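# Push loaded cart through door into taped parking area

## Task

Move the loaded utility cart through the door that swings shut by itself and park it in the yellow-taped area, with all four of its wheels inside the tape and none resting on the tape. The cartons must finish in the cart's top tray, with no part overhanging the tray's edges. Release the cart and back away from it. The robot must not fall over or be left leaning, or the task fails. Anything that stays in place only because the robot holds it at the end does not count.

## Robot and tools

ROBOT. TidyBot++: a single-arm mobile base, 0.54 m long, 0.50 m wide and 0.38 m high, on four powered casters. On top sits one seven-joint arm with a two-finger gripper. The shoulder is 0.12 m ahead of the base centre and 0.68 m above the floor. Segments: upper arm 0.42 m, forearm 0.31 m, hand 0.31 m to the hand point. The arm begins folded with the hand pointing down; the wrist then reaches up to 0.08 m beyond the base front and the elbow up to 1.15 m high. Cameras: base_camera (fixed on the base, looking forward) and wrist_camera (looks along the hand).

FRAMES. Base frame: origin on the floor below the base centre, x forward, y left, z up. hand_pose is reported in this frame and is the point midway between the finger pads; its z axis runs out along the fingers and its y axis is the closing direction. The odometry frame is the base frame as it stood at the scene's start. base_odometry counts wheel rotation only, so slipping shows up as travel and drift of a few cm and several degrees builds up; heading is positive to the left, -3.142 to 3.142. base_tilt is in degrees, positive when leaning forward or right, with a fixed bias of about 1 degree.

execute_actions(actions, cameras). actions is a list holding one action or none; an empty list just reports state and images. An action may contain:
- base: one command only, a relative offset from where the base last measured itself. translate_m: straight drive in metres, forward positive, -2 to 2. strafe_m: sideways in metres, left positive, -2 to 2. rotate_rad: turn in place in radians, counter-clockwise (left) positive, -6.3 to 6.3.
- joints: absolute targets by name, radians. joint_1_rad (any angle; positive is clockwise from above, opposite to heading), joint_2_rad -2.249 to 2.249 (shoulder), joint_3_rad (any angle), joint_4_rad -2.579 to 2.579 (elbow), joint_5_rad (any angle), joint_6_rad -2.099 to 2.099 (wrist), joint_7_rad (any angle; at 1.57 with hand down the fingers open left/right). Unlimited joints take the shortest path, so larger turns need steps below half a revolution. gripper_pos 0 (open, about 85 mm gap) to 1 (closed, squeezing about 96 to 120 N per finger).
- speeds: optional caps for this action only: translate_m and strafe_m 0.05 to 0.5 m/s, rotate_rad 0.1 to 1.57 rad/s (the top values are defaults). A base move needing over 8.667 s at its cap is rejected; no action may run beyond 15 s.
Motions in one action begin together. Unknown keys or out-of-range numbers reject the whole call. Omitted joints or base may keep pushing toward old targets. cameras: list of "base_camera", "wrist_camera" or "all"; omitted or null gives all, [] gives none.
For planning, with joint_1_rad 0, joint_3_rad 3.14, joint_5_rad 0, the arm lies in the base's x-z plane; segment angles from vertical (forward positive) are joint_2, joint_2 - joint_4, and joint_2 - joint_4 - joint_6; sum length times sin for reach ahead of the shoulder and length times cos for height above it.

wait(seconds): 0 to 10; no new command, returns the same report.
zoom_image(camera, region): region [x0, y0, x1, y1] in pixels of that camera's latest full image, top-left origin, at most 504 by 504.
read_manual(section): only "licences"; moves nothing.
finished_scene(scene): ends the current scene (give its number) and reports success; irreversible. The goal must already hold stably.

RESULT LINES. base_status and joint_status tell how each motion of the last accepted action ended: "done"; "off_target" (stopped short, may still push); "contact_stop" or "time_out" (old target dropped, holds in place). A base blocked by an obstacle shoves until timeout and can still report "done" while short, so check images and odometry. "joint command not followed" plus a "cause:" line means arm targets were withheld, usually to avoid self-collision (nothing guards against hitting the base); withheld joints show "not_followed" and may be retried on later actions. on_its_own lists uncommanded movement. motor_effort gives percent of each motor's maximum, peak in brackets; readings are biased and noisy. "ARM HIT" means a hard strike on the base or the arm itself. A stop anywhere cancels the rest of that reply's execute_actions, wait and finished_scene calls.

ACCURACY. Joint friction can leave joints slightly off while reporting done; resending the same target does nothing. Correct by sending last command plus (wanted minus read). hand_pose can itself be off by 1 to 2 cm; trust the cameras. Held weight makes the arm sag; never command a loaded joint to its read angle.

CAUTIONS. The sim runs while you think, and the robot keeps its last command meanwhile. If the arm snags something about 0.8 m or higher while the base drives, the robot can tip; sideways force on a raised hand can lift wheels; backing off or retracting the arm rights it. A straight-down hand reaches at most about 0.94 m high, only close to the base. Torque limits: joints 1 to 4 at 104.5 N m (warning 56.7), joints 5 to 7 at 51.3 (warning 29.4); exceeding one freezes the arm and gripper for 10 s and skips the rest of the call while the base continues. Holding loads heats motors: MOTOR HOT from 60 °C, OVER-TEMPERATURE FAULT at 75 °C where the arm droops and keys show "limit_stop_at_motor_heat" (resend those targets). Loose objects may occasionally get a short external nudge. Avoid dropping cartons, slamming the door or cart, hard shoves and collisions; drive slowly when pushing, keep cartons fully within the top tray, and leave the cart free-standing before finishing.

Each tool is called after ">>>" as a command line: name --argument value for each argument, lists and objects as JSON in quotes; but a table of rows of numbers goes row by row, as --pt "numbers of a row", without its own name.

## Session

>>> execute_actions --actions '[{"joints":{"joint_1_rad":0,"joint_2_rad":-0.5,"joint_4_rad":-1.2,"joint_6_rad":-1.5}}]'

Scene clock: 2.60 s.
base_odometry: x=+0.000 y=+0.000 heading=+0.000 (m, m, rad; odometry frame)
base_tilt: forward=+0.2 right=+0.0 (deg)
base_status: not commanded
joint_positions: joint_1_rad=-0.022 joint_2_rad=-0.478 joint_3_rad=+3.150 joint_4_rad=-1.213 joint_5_rad=+0.016 joint_6_rad=-1.463 joint_7_rad=+1.534 gripper_pos=+0.000
joint_status: all done
motor_effort: joint_1_rad=+0(2) joint_2_rad=+1(9) joint_3_rad=+0(1) joint_4_rad=+17(21) joint_5_rad=-1(1) joint_6_rad=+8(7) joint_7_rad=+1(1) (%)
hand_pose: x=+0.3883 y=-0.0013 z=+1.1059 quat_wxyz=(-0.006, +0.891, -0.014, +0.454) (m; base frame)
pictures: base_camera, wrist_camera
Images, in order (width x height): base_camera 644x364, wrist_camera 644x476.

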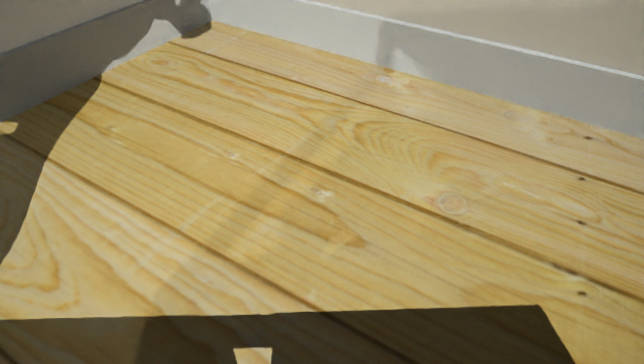

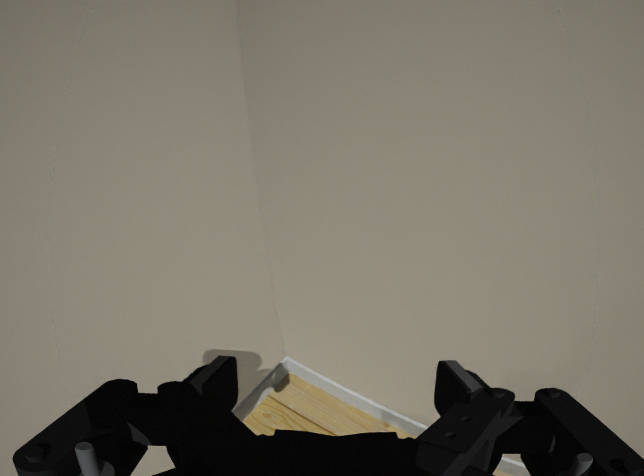

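>>> execute_actions --actions '[{"base":{"rotate_rad":-2.7}}]'

Scene clock: 7.40 s.
base_odometry: x=+0.000 y=+0.000 heading=-2.699 (m, m, rad; odometry frame)
base_tilt: forward=+0.2 right=+0.0 (deg)
base_status: done
joint_positions: joint_1_rad=-0.020 joint_2_rad=-0.478 joint_3_rad=+3.150 joint_4_rad=-1.213 joint_5_rad=+0.016 joint_6_rad=-1.463 joint_7_rad=+1.534 gripper_pos=+0.000
joint_status: not commanded
motor_effort: joint_1_rad=-1(0) joint_2_rad=+1(1) joint_3_rad=+1(3) joint_4_rad=+17(17) joint_5_rad=-2(0) joint_6_rad=+7(6) joint_7_rad=+1(1) (%)
hand_pose: x=+0.3883 y=-0.0020 z=+1.1059 quat_wxyz=(-0.005, +0.891, -0.015, +0.454) (m; base frame)
pictures: base_camera, wrist_camera
Images, in order (width x height): base_camera 644x364, wrist_camera 644x476.

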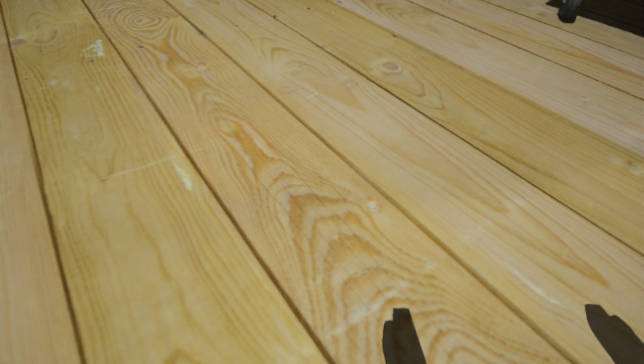

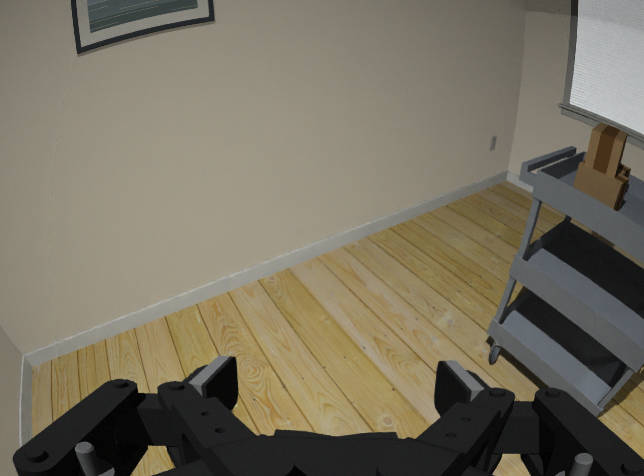

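Same layout. Face away from the door wall, look right with the arm.

>>> execute_actions --actions '[{"base":{"rotate_rad":0.58},"joints":{"joint_1_rad":1.59,"joint_6_rad":-1.75}}]'

Scene clock: 12.30 s.
base_odometry: x=+0.000 y=+0.000 heading=-2.121 (m, m, rad; odometry frame)
base_tilt: forward=+0.2 right=+0.0 (deg)
base_status: done
joint_positions: joint_1_rad=+1.570 joint_2_rad=-0.478 joint_3_rad=+3.150 joint_4_rad=-1.213 joint_5_rad=+0.016 joint_6_rad=-1.713 joint_7_rad=+1.534 gripper_pos=+0.000
joint_status: all done
motor_effort: joint_1_rad=+0(0) joint_2_rad=+2(2) joint_3_rad=+1(2) joint_4_rad=+16(16) joint_5_rad=-2(0) joint_6_rad=+5(7) joint_7_rad=+1(1) (%)
hand_pose: x=+0.1124 y=-0.2161 z=+1.0492 quat_wxyz=(+0.240, +0.647, -0.683, +0.240) (m; base frame)
pictures: base_camera, wrist_camera
Images, in order (width x height): base_camera 644x364, wrist_camera 644x476.

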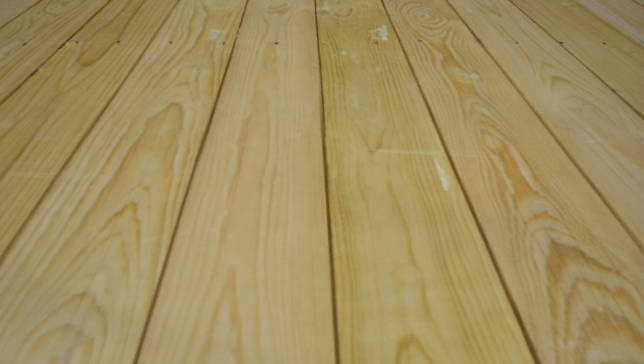

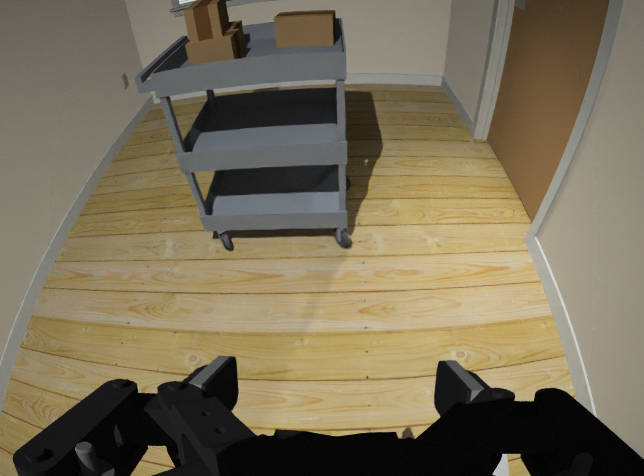

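>>> execute_actions --actions '[{"base":{"translate_m":-0.45}}]' --cameras '["wrist_camera"]'

>>> execute_actions --actions '[{"base":{"strafe_m":-1.3},"joints":{"joint_1_rad":0,"joint_2_rad":0.15,"joint_4_rad":-0.9,"joint_6_rad":-2.07,"joint_7_rad":3.2}}]'

Scene clock: 17.53 s.
base_odometry: x=+0.235 y=+0.384 heading=-2.120 (m, m, rad; odometry frame)
base_tilt: forward=+0.2 right=+0.0 (deg)
base_status: done
joint_positions: joint_1_rad=+1.571 joint_2_rad=-0.478 joint_3_rad=+3.150 joint_4_rad=-1.213 joint_5_rad=+0.016 joint_6_rad=-1.714 joint_7_rad=+1.534 gripper_pos=+0.000
joint_status: not commanded
motor_effort: joint_1_rad=-1(1) joint_2_rad=+2(3) joint_3_rad=+1(3) joint_4_rad=+16(16) joint_5_rad=-1(0) joint_6_rad=+5(6) joint_7_rad=+1(1) (%)
hand_pose: x=+0.1123 y=-0.2161 z=+1.0492 quat_wxyz=(+0.240, +0.647, -0.683, +0.240) (m; base frame)
pictures: wrist_camera
Images, in order (width x height): wrist_camera 644x476.

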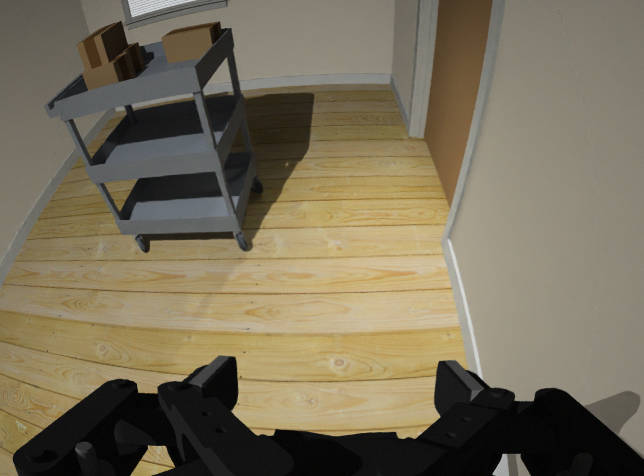

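Scene clock: 21.50 s.
base_odometry: x=-0.873 y=+1.064 heading=-2.121 (m, m, rad; odometry frame)
base_tilt: forward=+0.2 right=+0.0 (deg)
base_status: done
joint_positions: joint_1_rad=+0.016 joint_2_rad=+0.127 joint_3_rad=+3.150 joint_4_rad=-0.919 joint_5_rad=+0.016 joint_6_rad=-2.033 joint_7_rad=+3.163 gripper_pos=+0.000
joint_status: all done
motor_effort: joint_1_rad=+0(3) joint_2_rad=-22(24) joint_3_rad=+1(1) joint_4_rad=+16(16) joint_5_rad=-2(2) joint_6_rad=+1(6) joint_7_rad=+1(1) (%)
hand_pose: x=+0.4635 y=-0.0114 z=+0.9461 quat_wxyz=(+0.028, +0.711, +0.703, +0.016) (m; base frame)
pictures: base_camera, wrist_camera
Images, in order (width x height): base_camera 644x364, wrist_camera 644x476.

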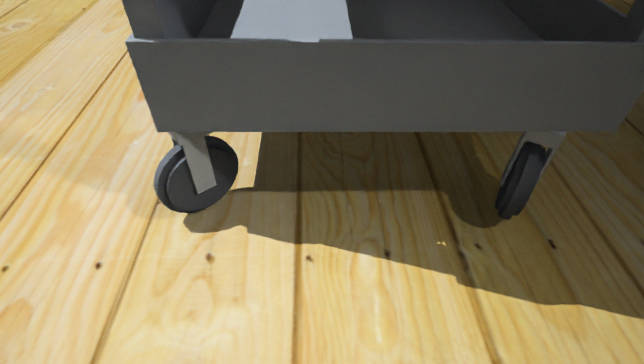

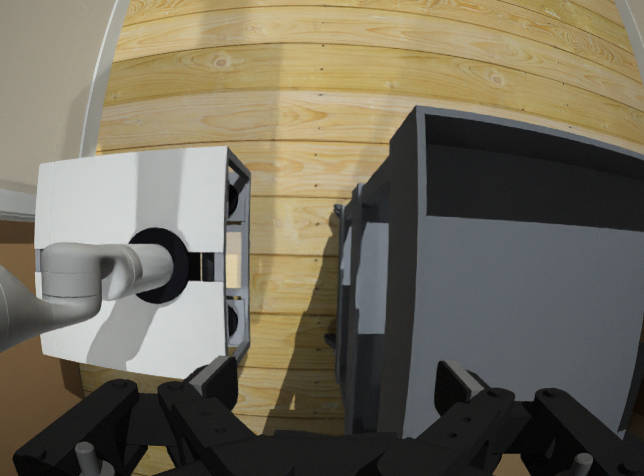

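>>> execute_actions --actions '[{"base":{"translate_m":0.035}}]' --cameras '[]'

>>> execute_actions --actions '[{"joints":{"joint_2_rad":0.14,"joint_4_rad":-1.31,"joint_6_rad":-1.68}}]' --cameras '["wrist_camera"]'

>>> execute_actions --actions '[{"joints":{"gripper_pos":1}}]' --cameras '[]'

>>> execute_actions --actions '[{"base":{"strafe_m":-0.33},"speeds":{"strafe_m":0.1},"joints":{"joint_7_rad":3.14}}]'

>>> execute_actions --actions '[{"base":{"translate_m":-0.5},"speeds":{"translate_m":0.1}}]'

Scene clock: 25.33 s.
base_odometry: x=-0.892 y=+1.034 heading=-2.121 (m, m, rad; odometry frame)
base_tilt: forward=+0.2 right=+0.0 (deg)
base_status: done
joint_positions: joint_1_rad=+0.016 joint_2_rad=+0.142 joint_3_rad=+3.150 joint_4_rad=-0.917 joint_5_rad=+0.016 joint_6_rad=-2.036 joint_7_rad=+3.163 gripper_pos=+0.000
joint_status: not commanded
motor_effort: joint_1_rad=+0(0) joint_2_rad=-23(27) joint_3_rad=+0(0) joint_4_rad=+16(16) joint_5_rad=-1(2) joint_6_rad=+1(1) joint_7_rad=+1(1) (%)
hand_pose: x=+0.4671 y=-0.0114 z=+0.9412 quat_wxyz=(+0.022, +0.711, +0.703, +0.010) (m; base frame)
pictures: none
No camera images: the call's "cameras" was empty. Leave "cameras" out to get every camera's image.

Scene clock: 26.90 s.
base_odometry: x=-0.892 y=+1.034 heading=-2.121 (m, m, rad; odometry frame)
base_tilt: forward=+0.2 right=+0.0 (deg)
base_status: not commanded
joint_positions: joint_1_rad=+0.016 joint_2_rad=+0.142 joint_3_rad=+3.150 joint_4_rad=-1.296 joint_5_rad=+0.016 joint_6_rad=-1.715 joint_7_rad=+3.163 gripper_pos=+0.000
joint_status: all done
motor_effort: joint_1_rad=-1(1) joint_2_rad=-25(26) joint_3_rad=+1(1) joint_4_rad=+17(18) joint_5_rad=-1(1) joint_6_rad=+0(2) joint_7_rad=+1(1) (%)
hand_pose: x=+0.4867 y=-0.0125 z=+0.8287 quat_wxyz=(+0.002, +0.709, +0.705, -0.010) (m; base frame)
pictures: wrist_camera
Images, in order (width x height): wrist_camera 644x476.

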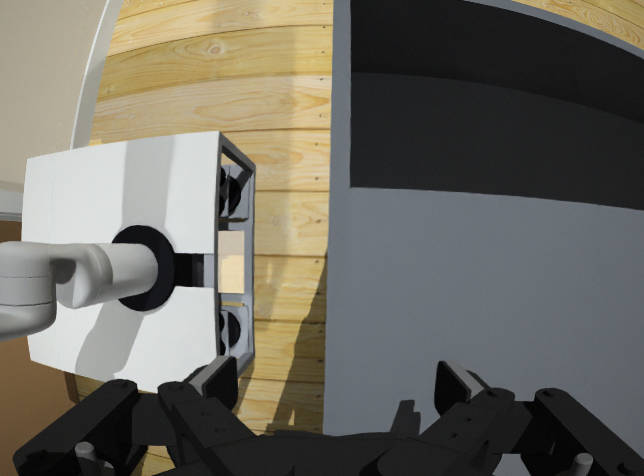

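Scene clock: 28.00 s.
base_odometry: x=-0.892 y=+1.034 heading=-2.121 (m, m, rad; odometry frame)
base_tilt: forward=+0.2 right=+0.0 (deg)
base_status: not commanded
joint_positions: joint_1_rad=+0.016 joint_2_rad=+0.141 joint_3_rad=+3.150 joint_4_rad=-1.297 joint_5_rad=+0.016 joint_6_rad=-1.714 joint_7_rad=+3.163 gripper_pos=+0.946
joint_status: gripper_pos off_target (ended at +0.946, target +1.000)
motor_effort: joint_1_rad=-2(2) joint_2_rad=-23(25) joint_3_rad=-1(1) joint_4_rad=+18(19) joint_5_rad=-2(2) joint_6_rad=+1(5) joint_7_rad=+3(3) (%)
hand_pose: x=+0.4865 y=-0.0125 z=+0.8288 quat_wxyz=(+0.002, +0.709, +0.705, -0.010) (m; base frame)
pictures: none
No camera images: the call's "cameras" was empty. Leave "cameras" out to get every camera's image.

Scene clock: 32.27 s.
base_odometry: x=-1.173 y=+1.206 heading=-2.121 (m, m, rad; odometry frame)
base_tilt: forward=+0.2 right=+0.0 (deg)
base_status: done
joint_positions: joint_1_rad=-0.037 joint_2_rad=+0.141 joint_3_rad=+3.116 joint_4_rad=-1.297 joint_5_rad=+0.013 joint_6_rad=-1.698 joint_7_rad=+3.176 gripper_pos=+0.946
joint_status: all done
motor_effort: joint_1_rad=+3(13) joint_2_rad=-26(26) joint_3_rad=+4(11) joint_4_rad=+17(20) joint_5_rad=-2(6) joint_6_rad=+1(3) joint_7_rad=-4(10) (%)
hand_pose: x=+0.4906 y=+0.0200 z=+0.8288 quat_wxyz=(+0.005, +0.673, +0.740, -0.001) (m; base frame)
pictures: base_camera, wrist_camera
Images, in order (width x height): base_camera 644x364, wrist_camera 644x476.

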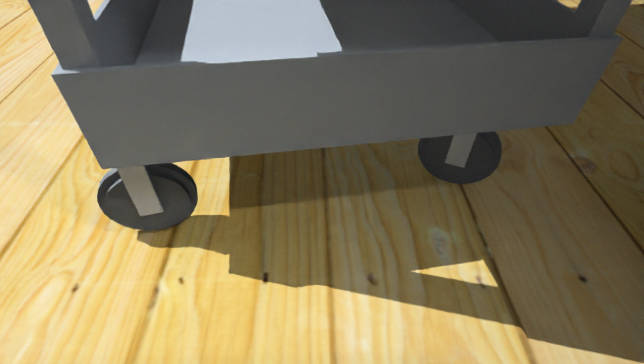

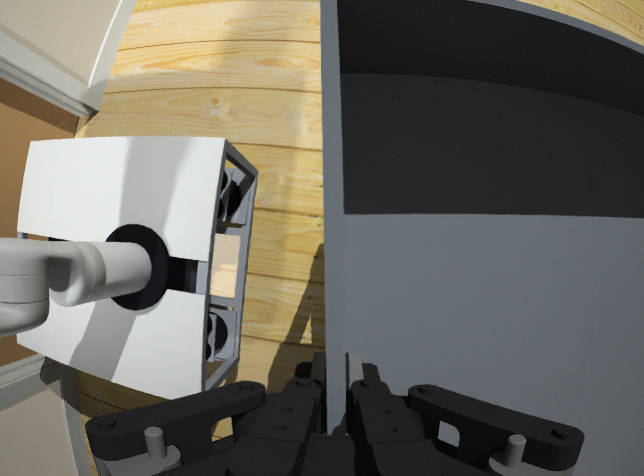

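Scene clock: 37.97 s.
base_odometry: x=-0.912 y=+1.633 heading=-2.121 (m, m, rad; odometry frame)
base_tilt: forward=+0.2 right=+0.0 (deg)
base_status: done
joint_positions: joint_1_rad=+0.028 joint_2_rad=+0.140 joint_3_rad=+3.167 joint_4_rad=-1.299 joint_5_rad=+0.020 joint_6_rad=-1.688 joint_7_rad=+3.152 gripper_pos=+0.946
joint_status: not commanded
motor_effort: joint_1_rad=-8(9) joint_2_rad=-22(32) joint_3_rad=-6(7) joint_4_rad=+16(19) joint_5_rad=-6(8) joint_6_rad=+6(9) joint_7_rad=+5(4) (%)
hand_pose: x=+0.4935 y=-0.0239 z=+0.8286 quat_wxyz=(+0.013, +0.722, +0.691, -0.003) (m; base frame)
pictures: base_camera, wrist_camera
Images, in order (width x height): base_camera 644x364, wrist_camera 644x476.

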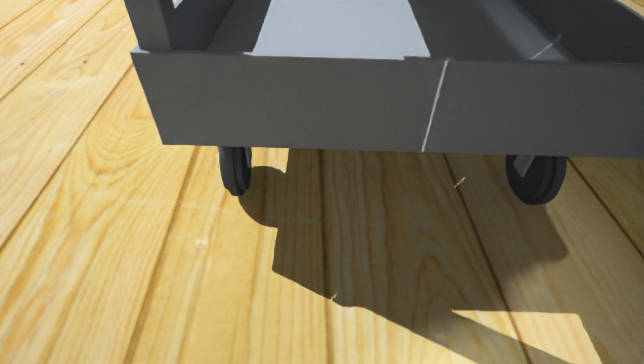

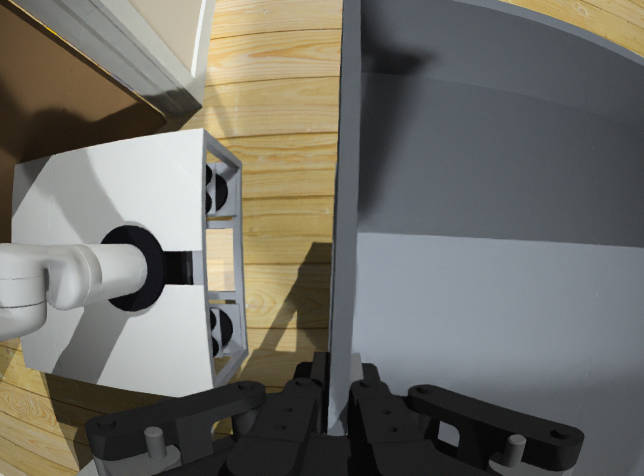

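>>> execute_actions --actions '[{"base":{"translate_m":-0.35},"speeds":{"translate_m":0.1},"joints":{"joint_1_rad":-0.2,"joint_7_rad":2.97}}]'

>>> execute_actions --actions '[{"base":{"translate_m":-0.5},"speeds":{"translate_m":0.12}}]'

Scene clock: 43.77 s.
base_odometry: x=-0.729 y=+1.931 heading=-2.121 (m, m, rad; odometry frame)
base_tilt: forward=+0.2 right=+0.0 (deg)
base_status: done
joint_positions: joint_1_rad=-0.224 joint_2_rad=+0.142 joint_3_rad=+3.135 joint_4_rad=-1.297 joint_5_rad=+0.020 joint_6_rad=-1.685 joint_7_rad=+2.967 gripper_pos=+0.946
joint_status: all done
motor_effort: joint_1_rad=+8(12) joint_2_rad=-22(34) joint_3_rad=+8(9) joint_4_rad=+15(18) joint_5_rad=+4(9) joint_6_rad=+5(7) joint_7_rad=-4(8) (%)
hand_pose: x=+0.4867 y=+0.0811 z=+0.8286 quat_wxyz=(+0.013, +0.688, +0.726, +0.002) (m; base frame)
pictures: base_camera, wrist_camera
Images, in order (width x height): base_camera 644x364, wrist_camera 644x476.

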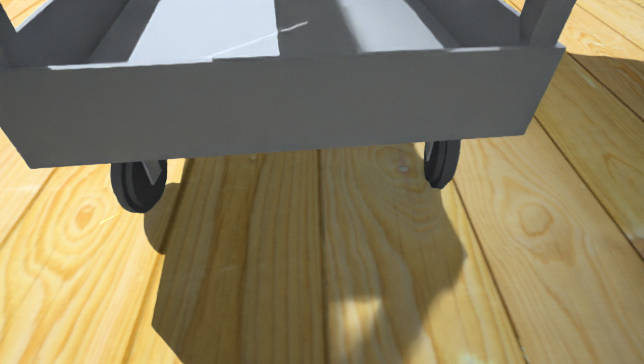

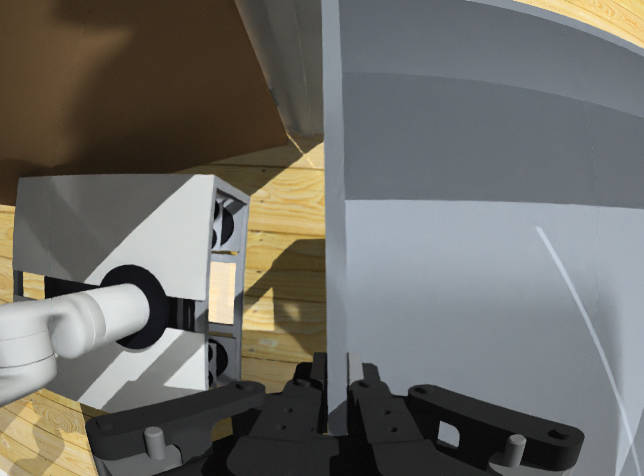

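Scene clock: 48.50 s.
base_odometry: x=-0.467 y=+2.357 heading=-2.121 (m, m, rad; odometry frame)
base_tilt: forward=+0.2 right=+0.0 (deg)
base_status: done
joint_positions: joint_1_rad=-0.237 joint_2_rad=+0.145 joint_3_rad=+3.125 joint_4_rad=-1.294 joint_5_rad=+0.016 joint_6_rad=-1.684 joint_7_rad=+2.977 gripper_pos=+0.946
joint_status: not commanded
motor_effort: joint_1_rad=+11(11) joint_2_rad=-22(33) joint_3_rad=+9(10) joint_4_rad=+15(17) joint_5_rad=+5(5) joint_6_rad=+6(7) joint_7_rad=-5(5) (%)
hand_pose: x=+0.4860 y=+0.0909 z=+0.8285 quat_wxyz=(+0.011, +0.676, +0.737, +0.005) (m; base frame)
pictures: base_camera, wrist_camera
Images, in order (width x height): base_camera 644x364, wrist_camera 644x476.

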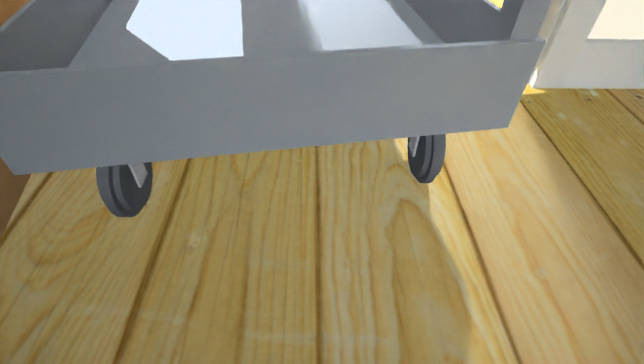

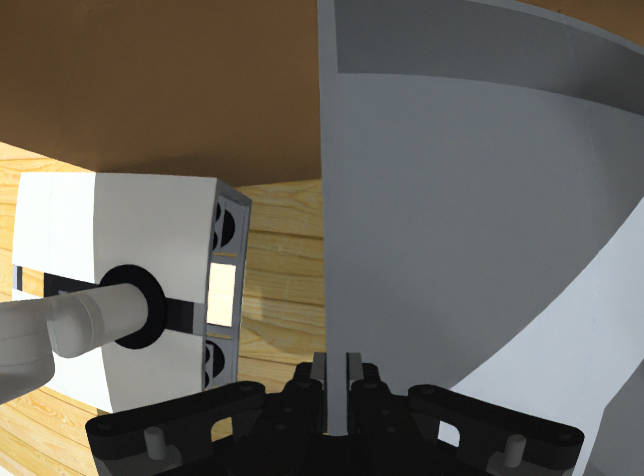

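>>> execute_actions --actions '[{"base":{"translate_m":-0.6},"speeds":{"translate_m":0.12}}]'

Scene clock: 56.00 s.
base_odometry: x=-0.154 y=+2.869 heading=-2.121 (m, m, rad; odometry frame)
base_tilt: forward=+0.2 right=+0.0 (deg)
base_status: done
joint_positions: joint_1_rad=-0.206 joint_2_rad=+0.143 joint_3_rad=+3.140 joint_4_rad=-1.295 joint_5_rad=+0.019 joint_6_rad=-1.693 joint_7_rad=+2.977 gripper_pos=+0.946
joint_status: not commanded
motor_effort: joint_1_rad=-2(10) joint_2_rad=-22(34) joint_3_rad=-1(9) joint_4_rad=+16(18) joint_5_rad=-2(5) joint_6_rad=+5(8) joint_7_rad=+4(6) (%)
hand_pose: x=+0.4864 y=+0.0729 z=+0.8285 quat_wxyz=(+0.010, +0.693, +0.721, -0.001) (m; base frame)
pictures: base_camera, wrist_camera
Images, in order (width x height): base_camera 644x364, wrist_camera 644x476.

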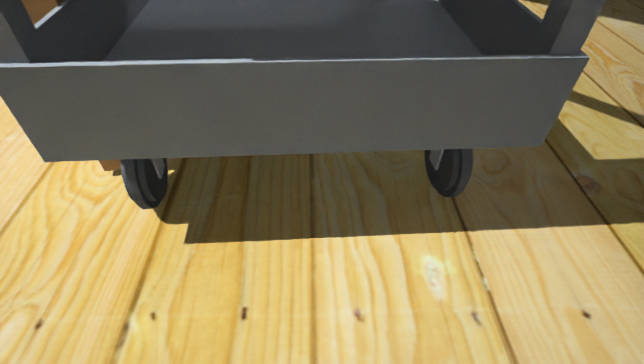

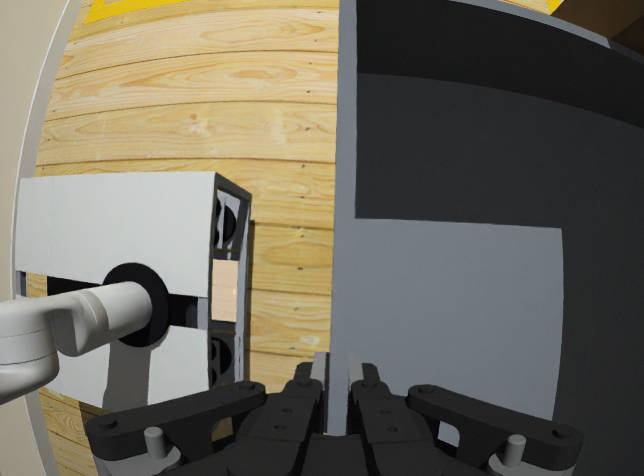

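>>> execute_actions --actions '[{"base":{"translate_m":-0.22},"speeds":{"translate_m":0.1}}]' --cameras '[]'

>>> execute_actions --actions '[{"base":{"strafe_m":-0.7},"speeds":{"strafe_m":0.12}}]'

>>> wait --seconds 3

Scene clock: 60.57 s.
base_odometry: x=-0.038 y=+3.057 heading=-2.121 (m, m, rad; odometry frame)
base_tilt: forward=+0.2 right=+0.0 (deg)
base_status: done
joint_positions: joint_1_rad=-0.189 joint_2_rad=+0.142 joint_3_rad=+3.154 joint_4_rad=-1.297 joint_5_rad=+0.019 joint_6_rad=-1.691 joint_7_rad=+2.977 gripper_pos=+0.946
joint_status: not commanded
motor_effort: joint_1_rad=-5(7) joint_2_rad=-21(33) joint_3_rad=-3(5) joint_4_rad=+16(18) joint_5_rad=-5(7) joint_6_rad=+6(7) joint_7_rad=+4(3) (%)
hand_pose: x=+0.4890 y=+0.0618 z=+0.8285 quat_wxyz=(+0.012, +0.704, +0.710, -0.001) (m; base frame)
pictures: none
No camera images: the call's "cameras" was empty. Leave "cameras" out to get every camera's image.

Scene clock: 67.00 s.
base_odometry: x=-0.635 y=+3.423 heading=-2.122 (m, m, rad; odometry frame)
base_tilt: forward=+0.2 right=+0.0 (deg)
base_status: done
joint_positions: joint_1_rad=-0.233 joint_2_rad=+0.141 joint_3_rad=+3.121 joint_4_rad=-1.298 joint_5_rad=+0.014 joint_6_rad=-1.693 joint_7_rad=+2.982 gripper_pos=+0.946
joint_status: not commanded
motor_effort: joint_1_rad=+4(11) joint_2_rad=-24(27) joint_3_rad=+4(10) joint_4_rad=+15(18) joint_5_rad=-2(5) joint_6_rad=+3(8) joint_7_rad=-3(6) (%)
hand_pose: x=+0.4813 y=+0.0903 z=+0.8286 quat_wxyz=(+0.007, +0.674, +0.739, +0.001) (m; base frame)
pictures: base_camera, wrist_camera
Images, in order (width x height): base_camera 644x364, wrist_camera 644x476.

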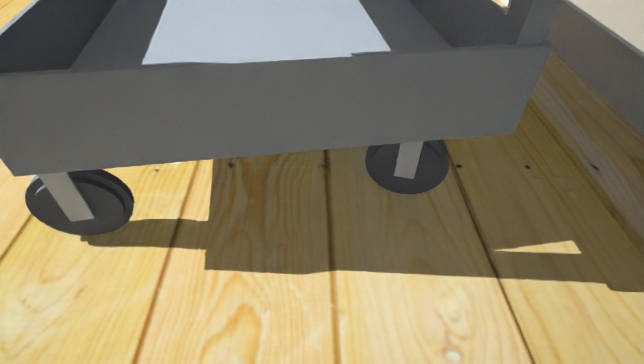

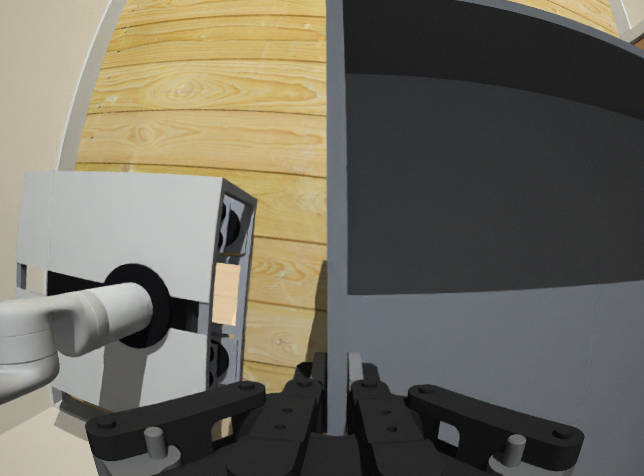

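Scene clock: 70.00 s.
base_odometry: x=-0.635 y=+3.423 heading=-2.122 (m, m, rad; odometry frame)
base_tilt: forward=+0.2 right=+0.0 (deg)
base_status: done
joint_positions: joint_1_rad=-0.233 joint_2_rad=+0.141 joint_3_rad=+3.121 joint_4_rad=-1.298 joint_5_rad=+0.014 joint_6_rad=-1.693 joint_7_rad=+2.982 gripper_pos=+0.946
joint_status: not commanded
motor_effort: joint_1_rad=+4(11) joint_2_rad=-24(27) joint_3_rad=+3(10) joint_4_rad=+16(18) joint_5_rad=-2(5) joint_6_rad=+3(8) joint_7_rad=-3(6) (%)
hand_pose: x=+0.4813 y=+0.0903 z=+0.8286 quat_wxyz=(+0.007, +0.674, +0.739, +0.001) (m; base frame)
wait: 3.00 s; at rest by 0.27 s
pictures: base_camera, wrist_camera
Images, in order (width x height): base_camera 644x364, wrist_camera 644x476.

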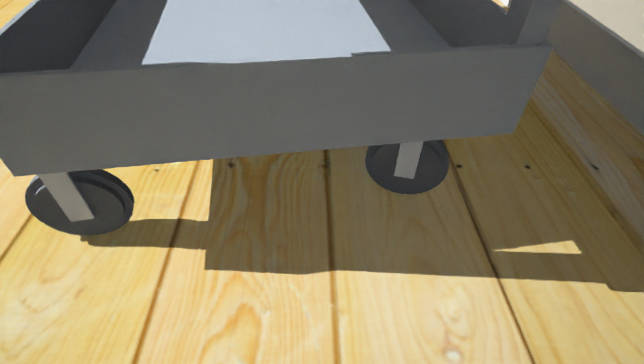

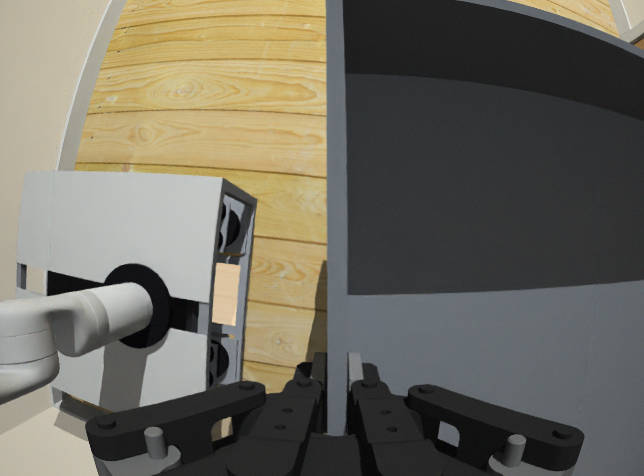

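Door likely free; swing the cart a bit more right for certainty.

>>> execute_actions --actions '[{"joints":{"joint_1_rad":-0.1}}]' --cameras '[]'

>>> wait --seconds 3

>>> execute_actions --actions '[{"base":{"strafe_m":0.6},"speeds":{"strafe_m":0.12},"joints":{"joint_7_rad":3.1}}]'

Scene clock: 73.23 s.
base_odometry: x=-0.635 y=+3.423 heading=-2.121 (m, m, rad; odometry frame)
base_tilt: forward=+0.2 right=+0.0 (deg)
base_status: not commanded
joint_positions: joint_1_rad=-0.152 joint_2_rad=+0.140 joint_3_rad=+3.108 joint_4_rad=-1.299 joint_5_rad=+0.011 joint_6_rad=-1.694 joint_7_rad=+2.982 gripper_pos=+0.946
joint_status: joint_1_rad off_target (ended at -0.152, target -0.100)
motor_effort: joint_1_rad=+5(12) joint_2_rad=-22(24) joint_3_rad=+5(11) joint_4_rad=+15(18) joint_5_rad=-2(6) joint_6_rad=+3(8) joint_7_rad=-5(5) (%)
hand_pose: x=+0.4859 y=+0.0659 z=+0.8286 quat_wxyz=(+0.005, +0.698, +0.716, +0.002) (m; base frame)
pictures: none
No camera images: the call's "cameras" was empty. Leave "cameras" out to get every camera's image.

Scene clock: 76.23 s.
base_odometry: x=-0.635 y=+3.423 heading=-2.121 (m, m, rad; odometry frame)
base_tilt: forward=+0.2 right=+0.0 (deg)
base_status: not commanded
joint_positions: joint_1_rad=-0.152 joint_2_rad=+0.140 joint_3_rad=+3.108 joint_4_rad=-1.299 joint_5_rad=+0.011 joint_6_rad=-1.694 joint_7_rad=+2.982 gripper_pos=+0.946
joint_status: joint_1_rad off_target (ended at -0.152, target -0.100)
motor_effort: joint_1_rad=+6(12) joint_2_rad=-22(24) joint_3_rad=+5(11) joint_4_rad=+15(18) joint_5_rad=-1(6) joint_6_rad=+3(8) joint_7_rad=-5(5) (%)
hand_pose: x=+0.4859 y=+0.0659 z=+0.8286 quat_wxyz=(+0.005, +0.698, +0.716, +0.002) (m; base frame)
wait: 3.00 s; at rest by 0.27 s
pictures: base_camera, wrist_camera
Images, in order (width x height): base_camera 644x364, wrist_camera 644x476.

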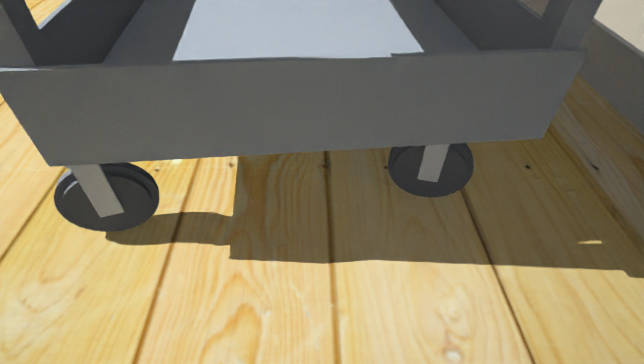

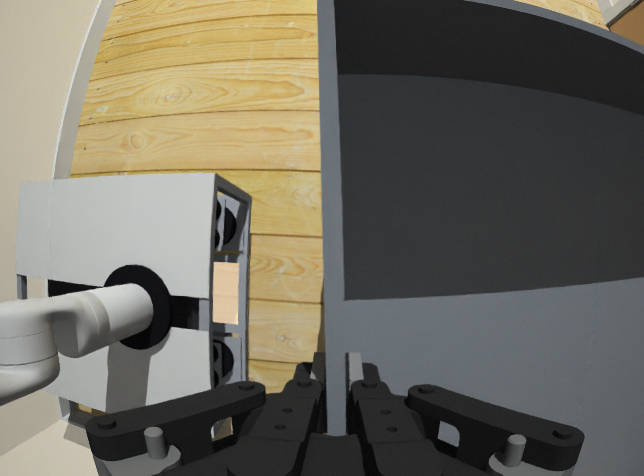

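Scene clock: 81.87 s.
base_odometry: x=-0.124 y=+3.109 heading=-2.121 (m, m, rad; odometry frame)
base_tilt: forward=+0.2 right=+0.0 (deg)
base_status: done
joint_positions: joint_1_rad=-0.067 joint_2_rad=+0.136 joint_3_rad=+3.181 joint_4_rad=-1.303 joint_5_rad=+0.019 joint_6_rad=-1.696 joint_7_rad=+3.065 gripper_pos=+0.946
joint_status: all done
on_its_own: joint_1_rad moved +0.085 to your old target -0.100
motor_effort: joint_1_rad=-4(15) joint_2_rad=-26(27) joint_3_rad=-3(11) joint_4_rad=+17(19) joint_5_rad=-1(8) joint_6_rad=+1(9) joint_7_rad=+4(12) (%)
hand_pose: x=+0.4904 y=+0.0066 z=+0.8287 quat_wxyz=(+0.011, +0.725, +0.689, -0.005) (m; base frame)
pictures: base_camera, wrist_camera
Images, in order (width x height): base_camera 644x364, wrist_camera 644x476.

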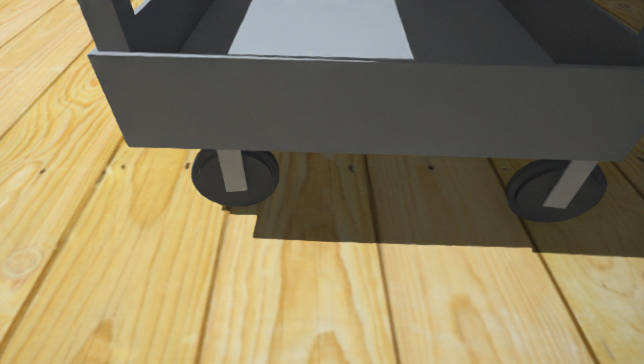

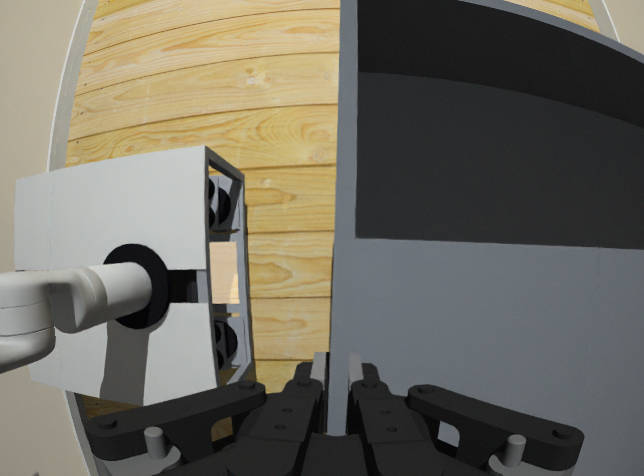

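>>> execute_actions --actions '[{"base":{"strafe_m":1.6},"speeds":{"strafe_m":0.2},"joints":{"joint_7_rad":3.18}}]'

Scene clock: 92.00 s.
base_odometry: x=+1.240 y=+2.272 heading=-2.121 (m, m, rad; odometry frame)
base_tilt: forward=+0.2 right=+0.0 (deg)
base_status: done
joint_positions: joint_1_rad=-0.068 joint_2_rad=+0.136 joint_3_rad=+3.181 joint_4_rad=-1.303 joint_5_rad=+0.034 joint_6_rad=-1.696 joint_7_rad=+3.124 gripper_pos=+0.946
joint_status: all done
motor_effort: joint_1_rad=-2(16) joint_2_rad=-26(27) joint_3_rad=-1(12) joint_4_rad=+17(20) joint_5_rad=+1(10) joint_6_rad=+0(8) joint_7_rad=+4(10) (%)
hand_pose: x=+0.4903 y=+0.0024 z=+0.8287 quat_wxyz=(+0.016, +0.704, +0.710, -0.011) (m; base frame)
pictures: base_camera, wrist_camera
Images, in order (width x height): base_camera 644x364, wrist_camera 644x476.

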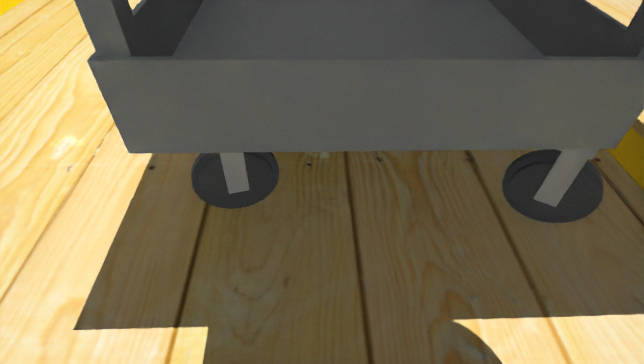

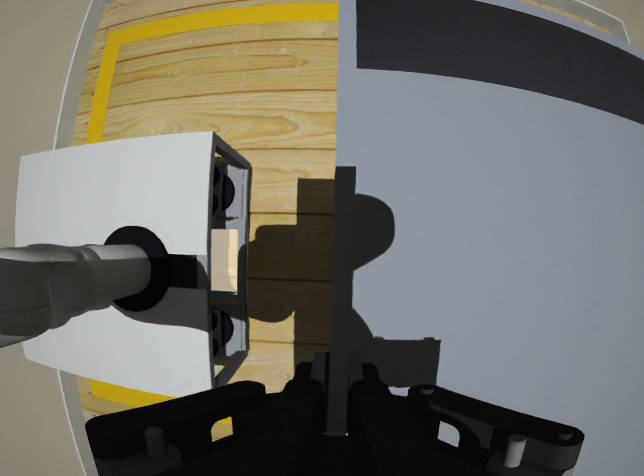

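>>> execute_actions --actions '[{"base":{"strafe_m":0.2},"speeds":{"strafe_m":0.1}}]' --cameras '[]'

>>> execute_actions --actions '[{"joints":{"gripper_pos":0}}]' --cameras '[]'

>>> execute_actions --actions '[{"joints":{"joint_4_rad":-0.9,"joint_6_rad":-2.04}}]' --cameras '[]'

>>> execute_actions --actions '[{"joints":{"joint_2_rad":-0.5}}]' --cameras '[]'

>>> execute_actions --actions '[{"base":{"strafe_m":-1.0},"joints":{"joint_1_rad":-0.6,"joint_7_rad":1.57}}]' --cameras '["wrist_camera"]'

Scene clock: 97.63 s.
base_odometry: x=+1.411 y=+2.168 heading=-2.121 (m, m, rad; odometry frame)
base_tilt: forward=+0.2 right=+0.0 (deg)
base_status: done
joint_positions: joint_1_rad=-0.065 joint_2_rad=+0.136 joint_3_rad=+3.181 joint_4_rad=-1.304 joint_5_rad=+0.034 joint_6_rad=-1.696 joint_7_rad=+3.124 gripper_pos=+0.946
joint_status: not commanded
motor_effort: joint_1_rad=-4(12) joint_2_rad=-24(27) joint_3_rad=-2(9) joint_4_rad=+15(21) joint_5_rad=+0(7) joint_6_rad=+1(8) joint_7_rad=+5(7) (%)
hand_pose: x=+0.4899 y=+0.0015 z=+0.8286 quat_wxyz=(+0.016, +0.705, +0.709, -0.011) (m; base frame)
pictures: none
No camera images: the call's "cameras" was empty. Leave "cameras" out to get every camera's image.

Scene clock: 98.73 s.
base_odometry: x=+1.411 y=+2.168 heading=-2.121 (m, m, rad; odometry frame)
base_tilt: forward=+0.2 right=+0.0 (deg)
base_status: not commanded
joint_positions: joint_1_rad=-0.085 joint_2_rad=+0.136 joint_3_rad=+3.167 joint_4_rad=-1.304 joint_5_rad=+0.034 joint_6_rad=-1.696 joint_7_rad=+3.142 gripper_pos=+0.000
joint_status: all done
motor_effort: joint_1_rad=-1(4) joint_2_rad=-25(27) joint_3_rad=+0(2) joint_4_rad=+18(19) joint_5_rad=-1(0) joint_6_rad=+0(1) joint_7_rad=+1(5) (%)
hand_pose: x=+0.4894 y=+0.0133 z=+0.8285 quat_wxyz=(+0.015, +0.687, +0.726, -0.011) (m; base frame)
pictures: none
No camera images: the call's "cameras" was empty. Leave "cameras" out to get every camera's image.

Scene clock: 100.30 s.
base_odometry: x=+1.411 y=+2.168 heading=-2.121 (m, m, rad; odometry frame)
base_tilt: forward=+0.2 right=+0.0 (deg)
base_status: not commanded
joint_positions: joint_1_rad=-0.085 joint_2_rad=+0.136 joint_3_rad=+3.167 joint_4_rad=-0.915 joint_5_rad=+0.034 joint_6_rad=-2.005 joint_7_rad=+3.142 gripper_pos=+0.000
joint_status: all done
motor_effort: joint_1_rad=+0(0) joint_2_rad=-23(26) joint_3_rad=+1(1) joint_4_rad=+16(18) joint_5_rad=-1(1) joint_6_rad=+1(0) joint_7_rad=+1(1) (%)
hand_pose: x=+0.4753 y=+0.0138 z=+0.9450 quat_wxyz=(+0.042, +0.690, +0.722, +0.020) (m; base frame)
pictures: none
No camera images: the call's "cameras" was empty. Leave "cameras" out to get every camera's image.

Scene clock: 102.20 s.
base_odometry: x=+1.411 y=+2.168 heading=-2.121 (m, m, rad; odometry frame)
base_tilt: forward=+0.2 right=+0.0 (deg)
base_status: not commanded
joint_positions: joint_1_rad=-0.085 joint_2_rad=-0.492 joint_3_rad=+3.167 joint_4_rad=-0.910 joint_5_rad=+0.034 joint_6_rad=-2.006 joint_7_rad=+3.142 gripper_pos=+0.000
joint_status: all done
motor_effort: joint_1_rad=-1(0) joint_2_rad=+8(26) joint_3_rad=+1(1) joint_4_rad=+11(17) joint_5_rad=-1(1) joint_6_rad=+6(5) joint_7_rad=+1(0) (%)
hand_pose: x=+0.2532 y=-0.0051 z=+1.1056 quat_wxyz=(+0.245, +0.651, +0.673, +0.252) (m; base frame)
pictures: none
No camera images: the call's "cameras" was empty. Leave "cameras" out to get every camera's image.

Scene clock: 105.70 s.
base_odometry: x=+0.559 y=+2.692 heading=-2.122 (m, m, rad; odometry frame)
base_tilt: forward=+0.2 right=+0.0 (deg)
base_status: done
joint_positions: joint_1_rad=-0.581 joint_2_rad=-0.494 joint_3_rad=+3.163 joint_4_rad=-0.910 joint_5_rad=+0.034 joint_6_rad=-2.006 joint_7_rad=+1.601 gripper_pos=+0.000
joint_status: all done
motor_effort: joint_1_rad=-1(1) joint_2_rad=+7(11) joint_3_rad=+1(3) joint_4_rad=+11(12) joint_5_rad=-1(2) joint_6_rad=+5(5) joint_7_rad=+1(1) (%)
hand_pose: x=+0.2381 y=+0.0603 z=+1.1059 quat_wxyz=(-0.086, +0.899, +0.260, +0.342) (m; base frame)
pictures: wrist_camera
Images, in order (width x height): wrist_camera 644x476.

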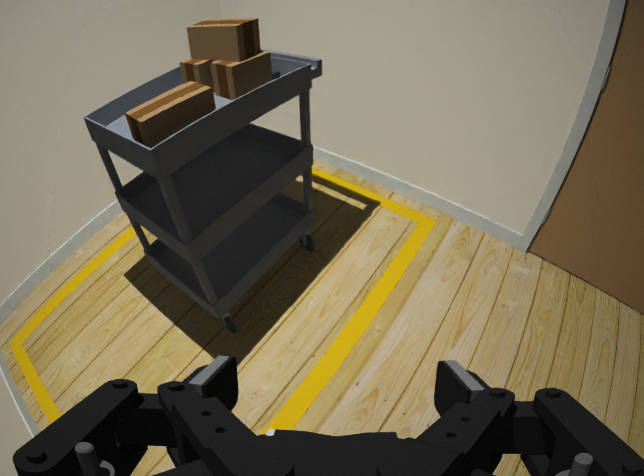

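>>> finished_scene --scene 2

The scene is finished: the task was done.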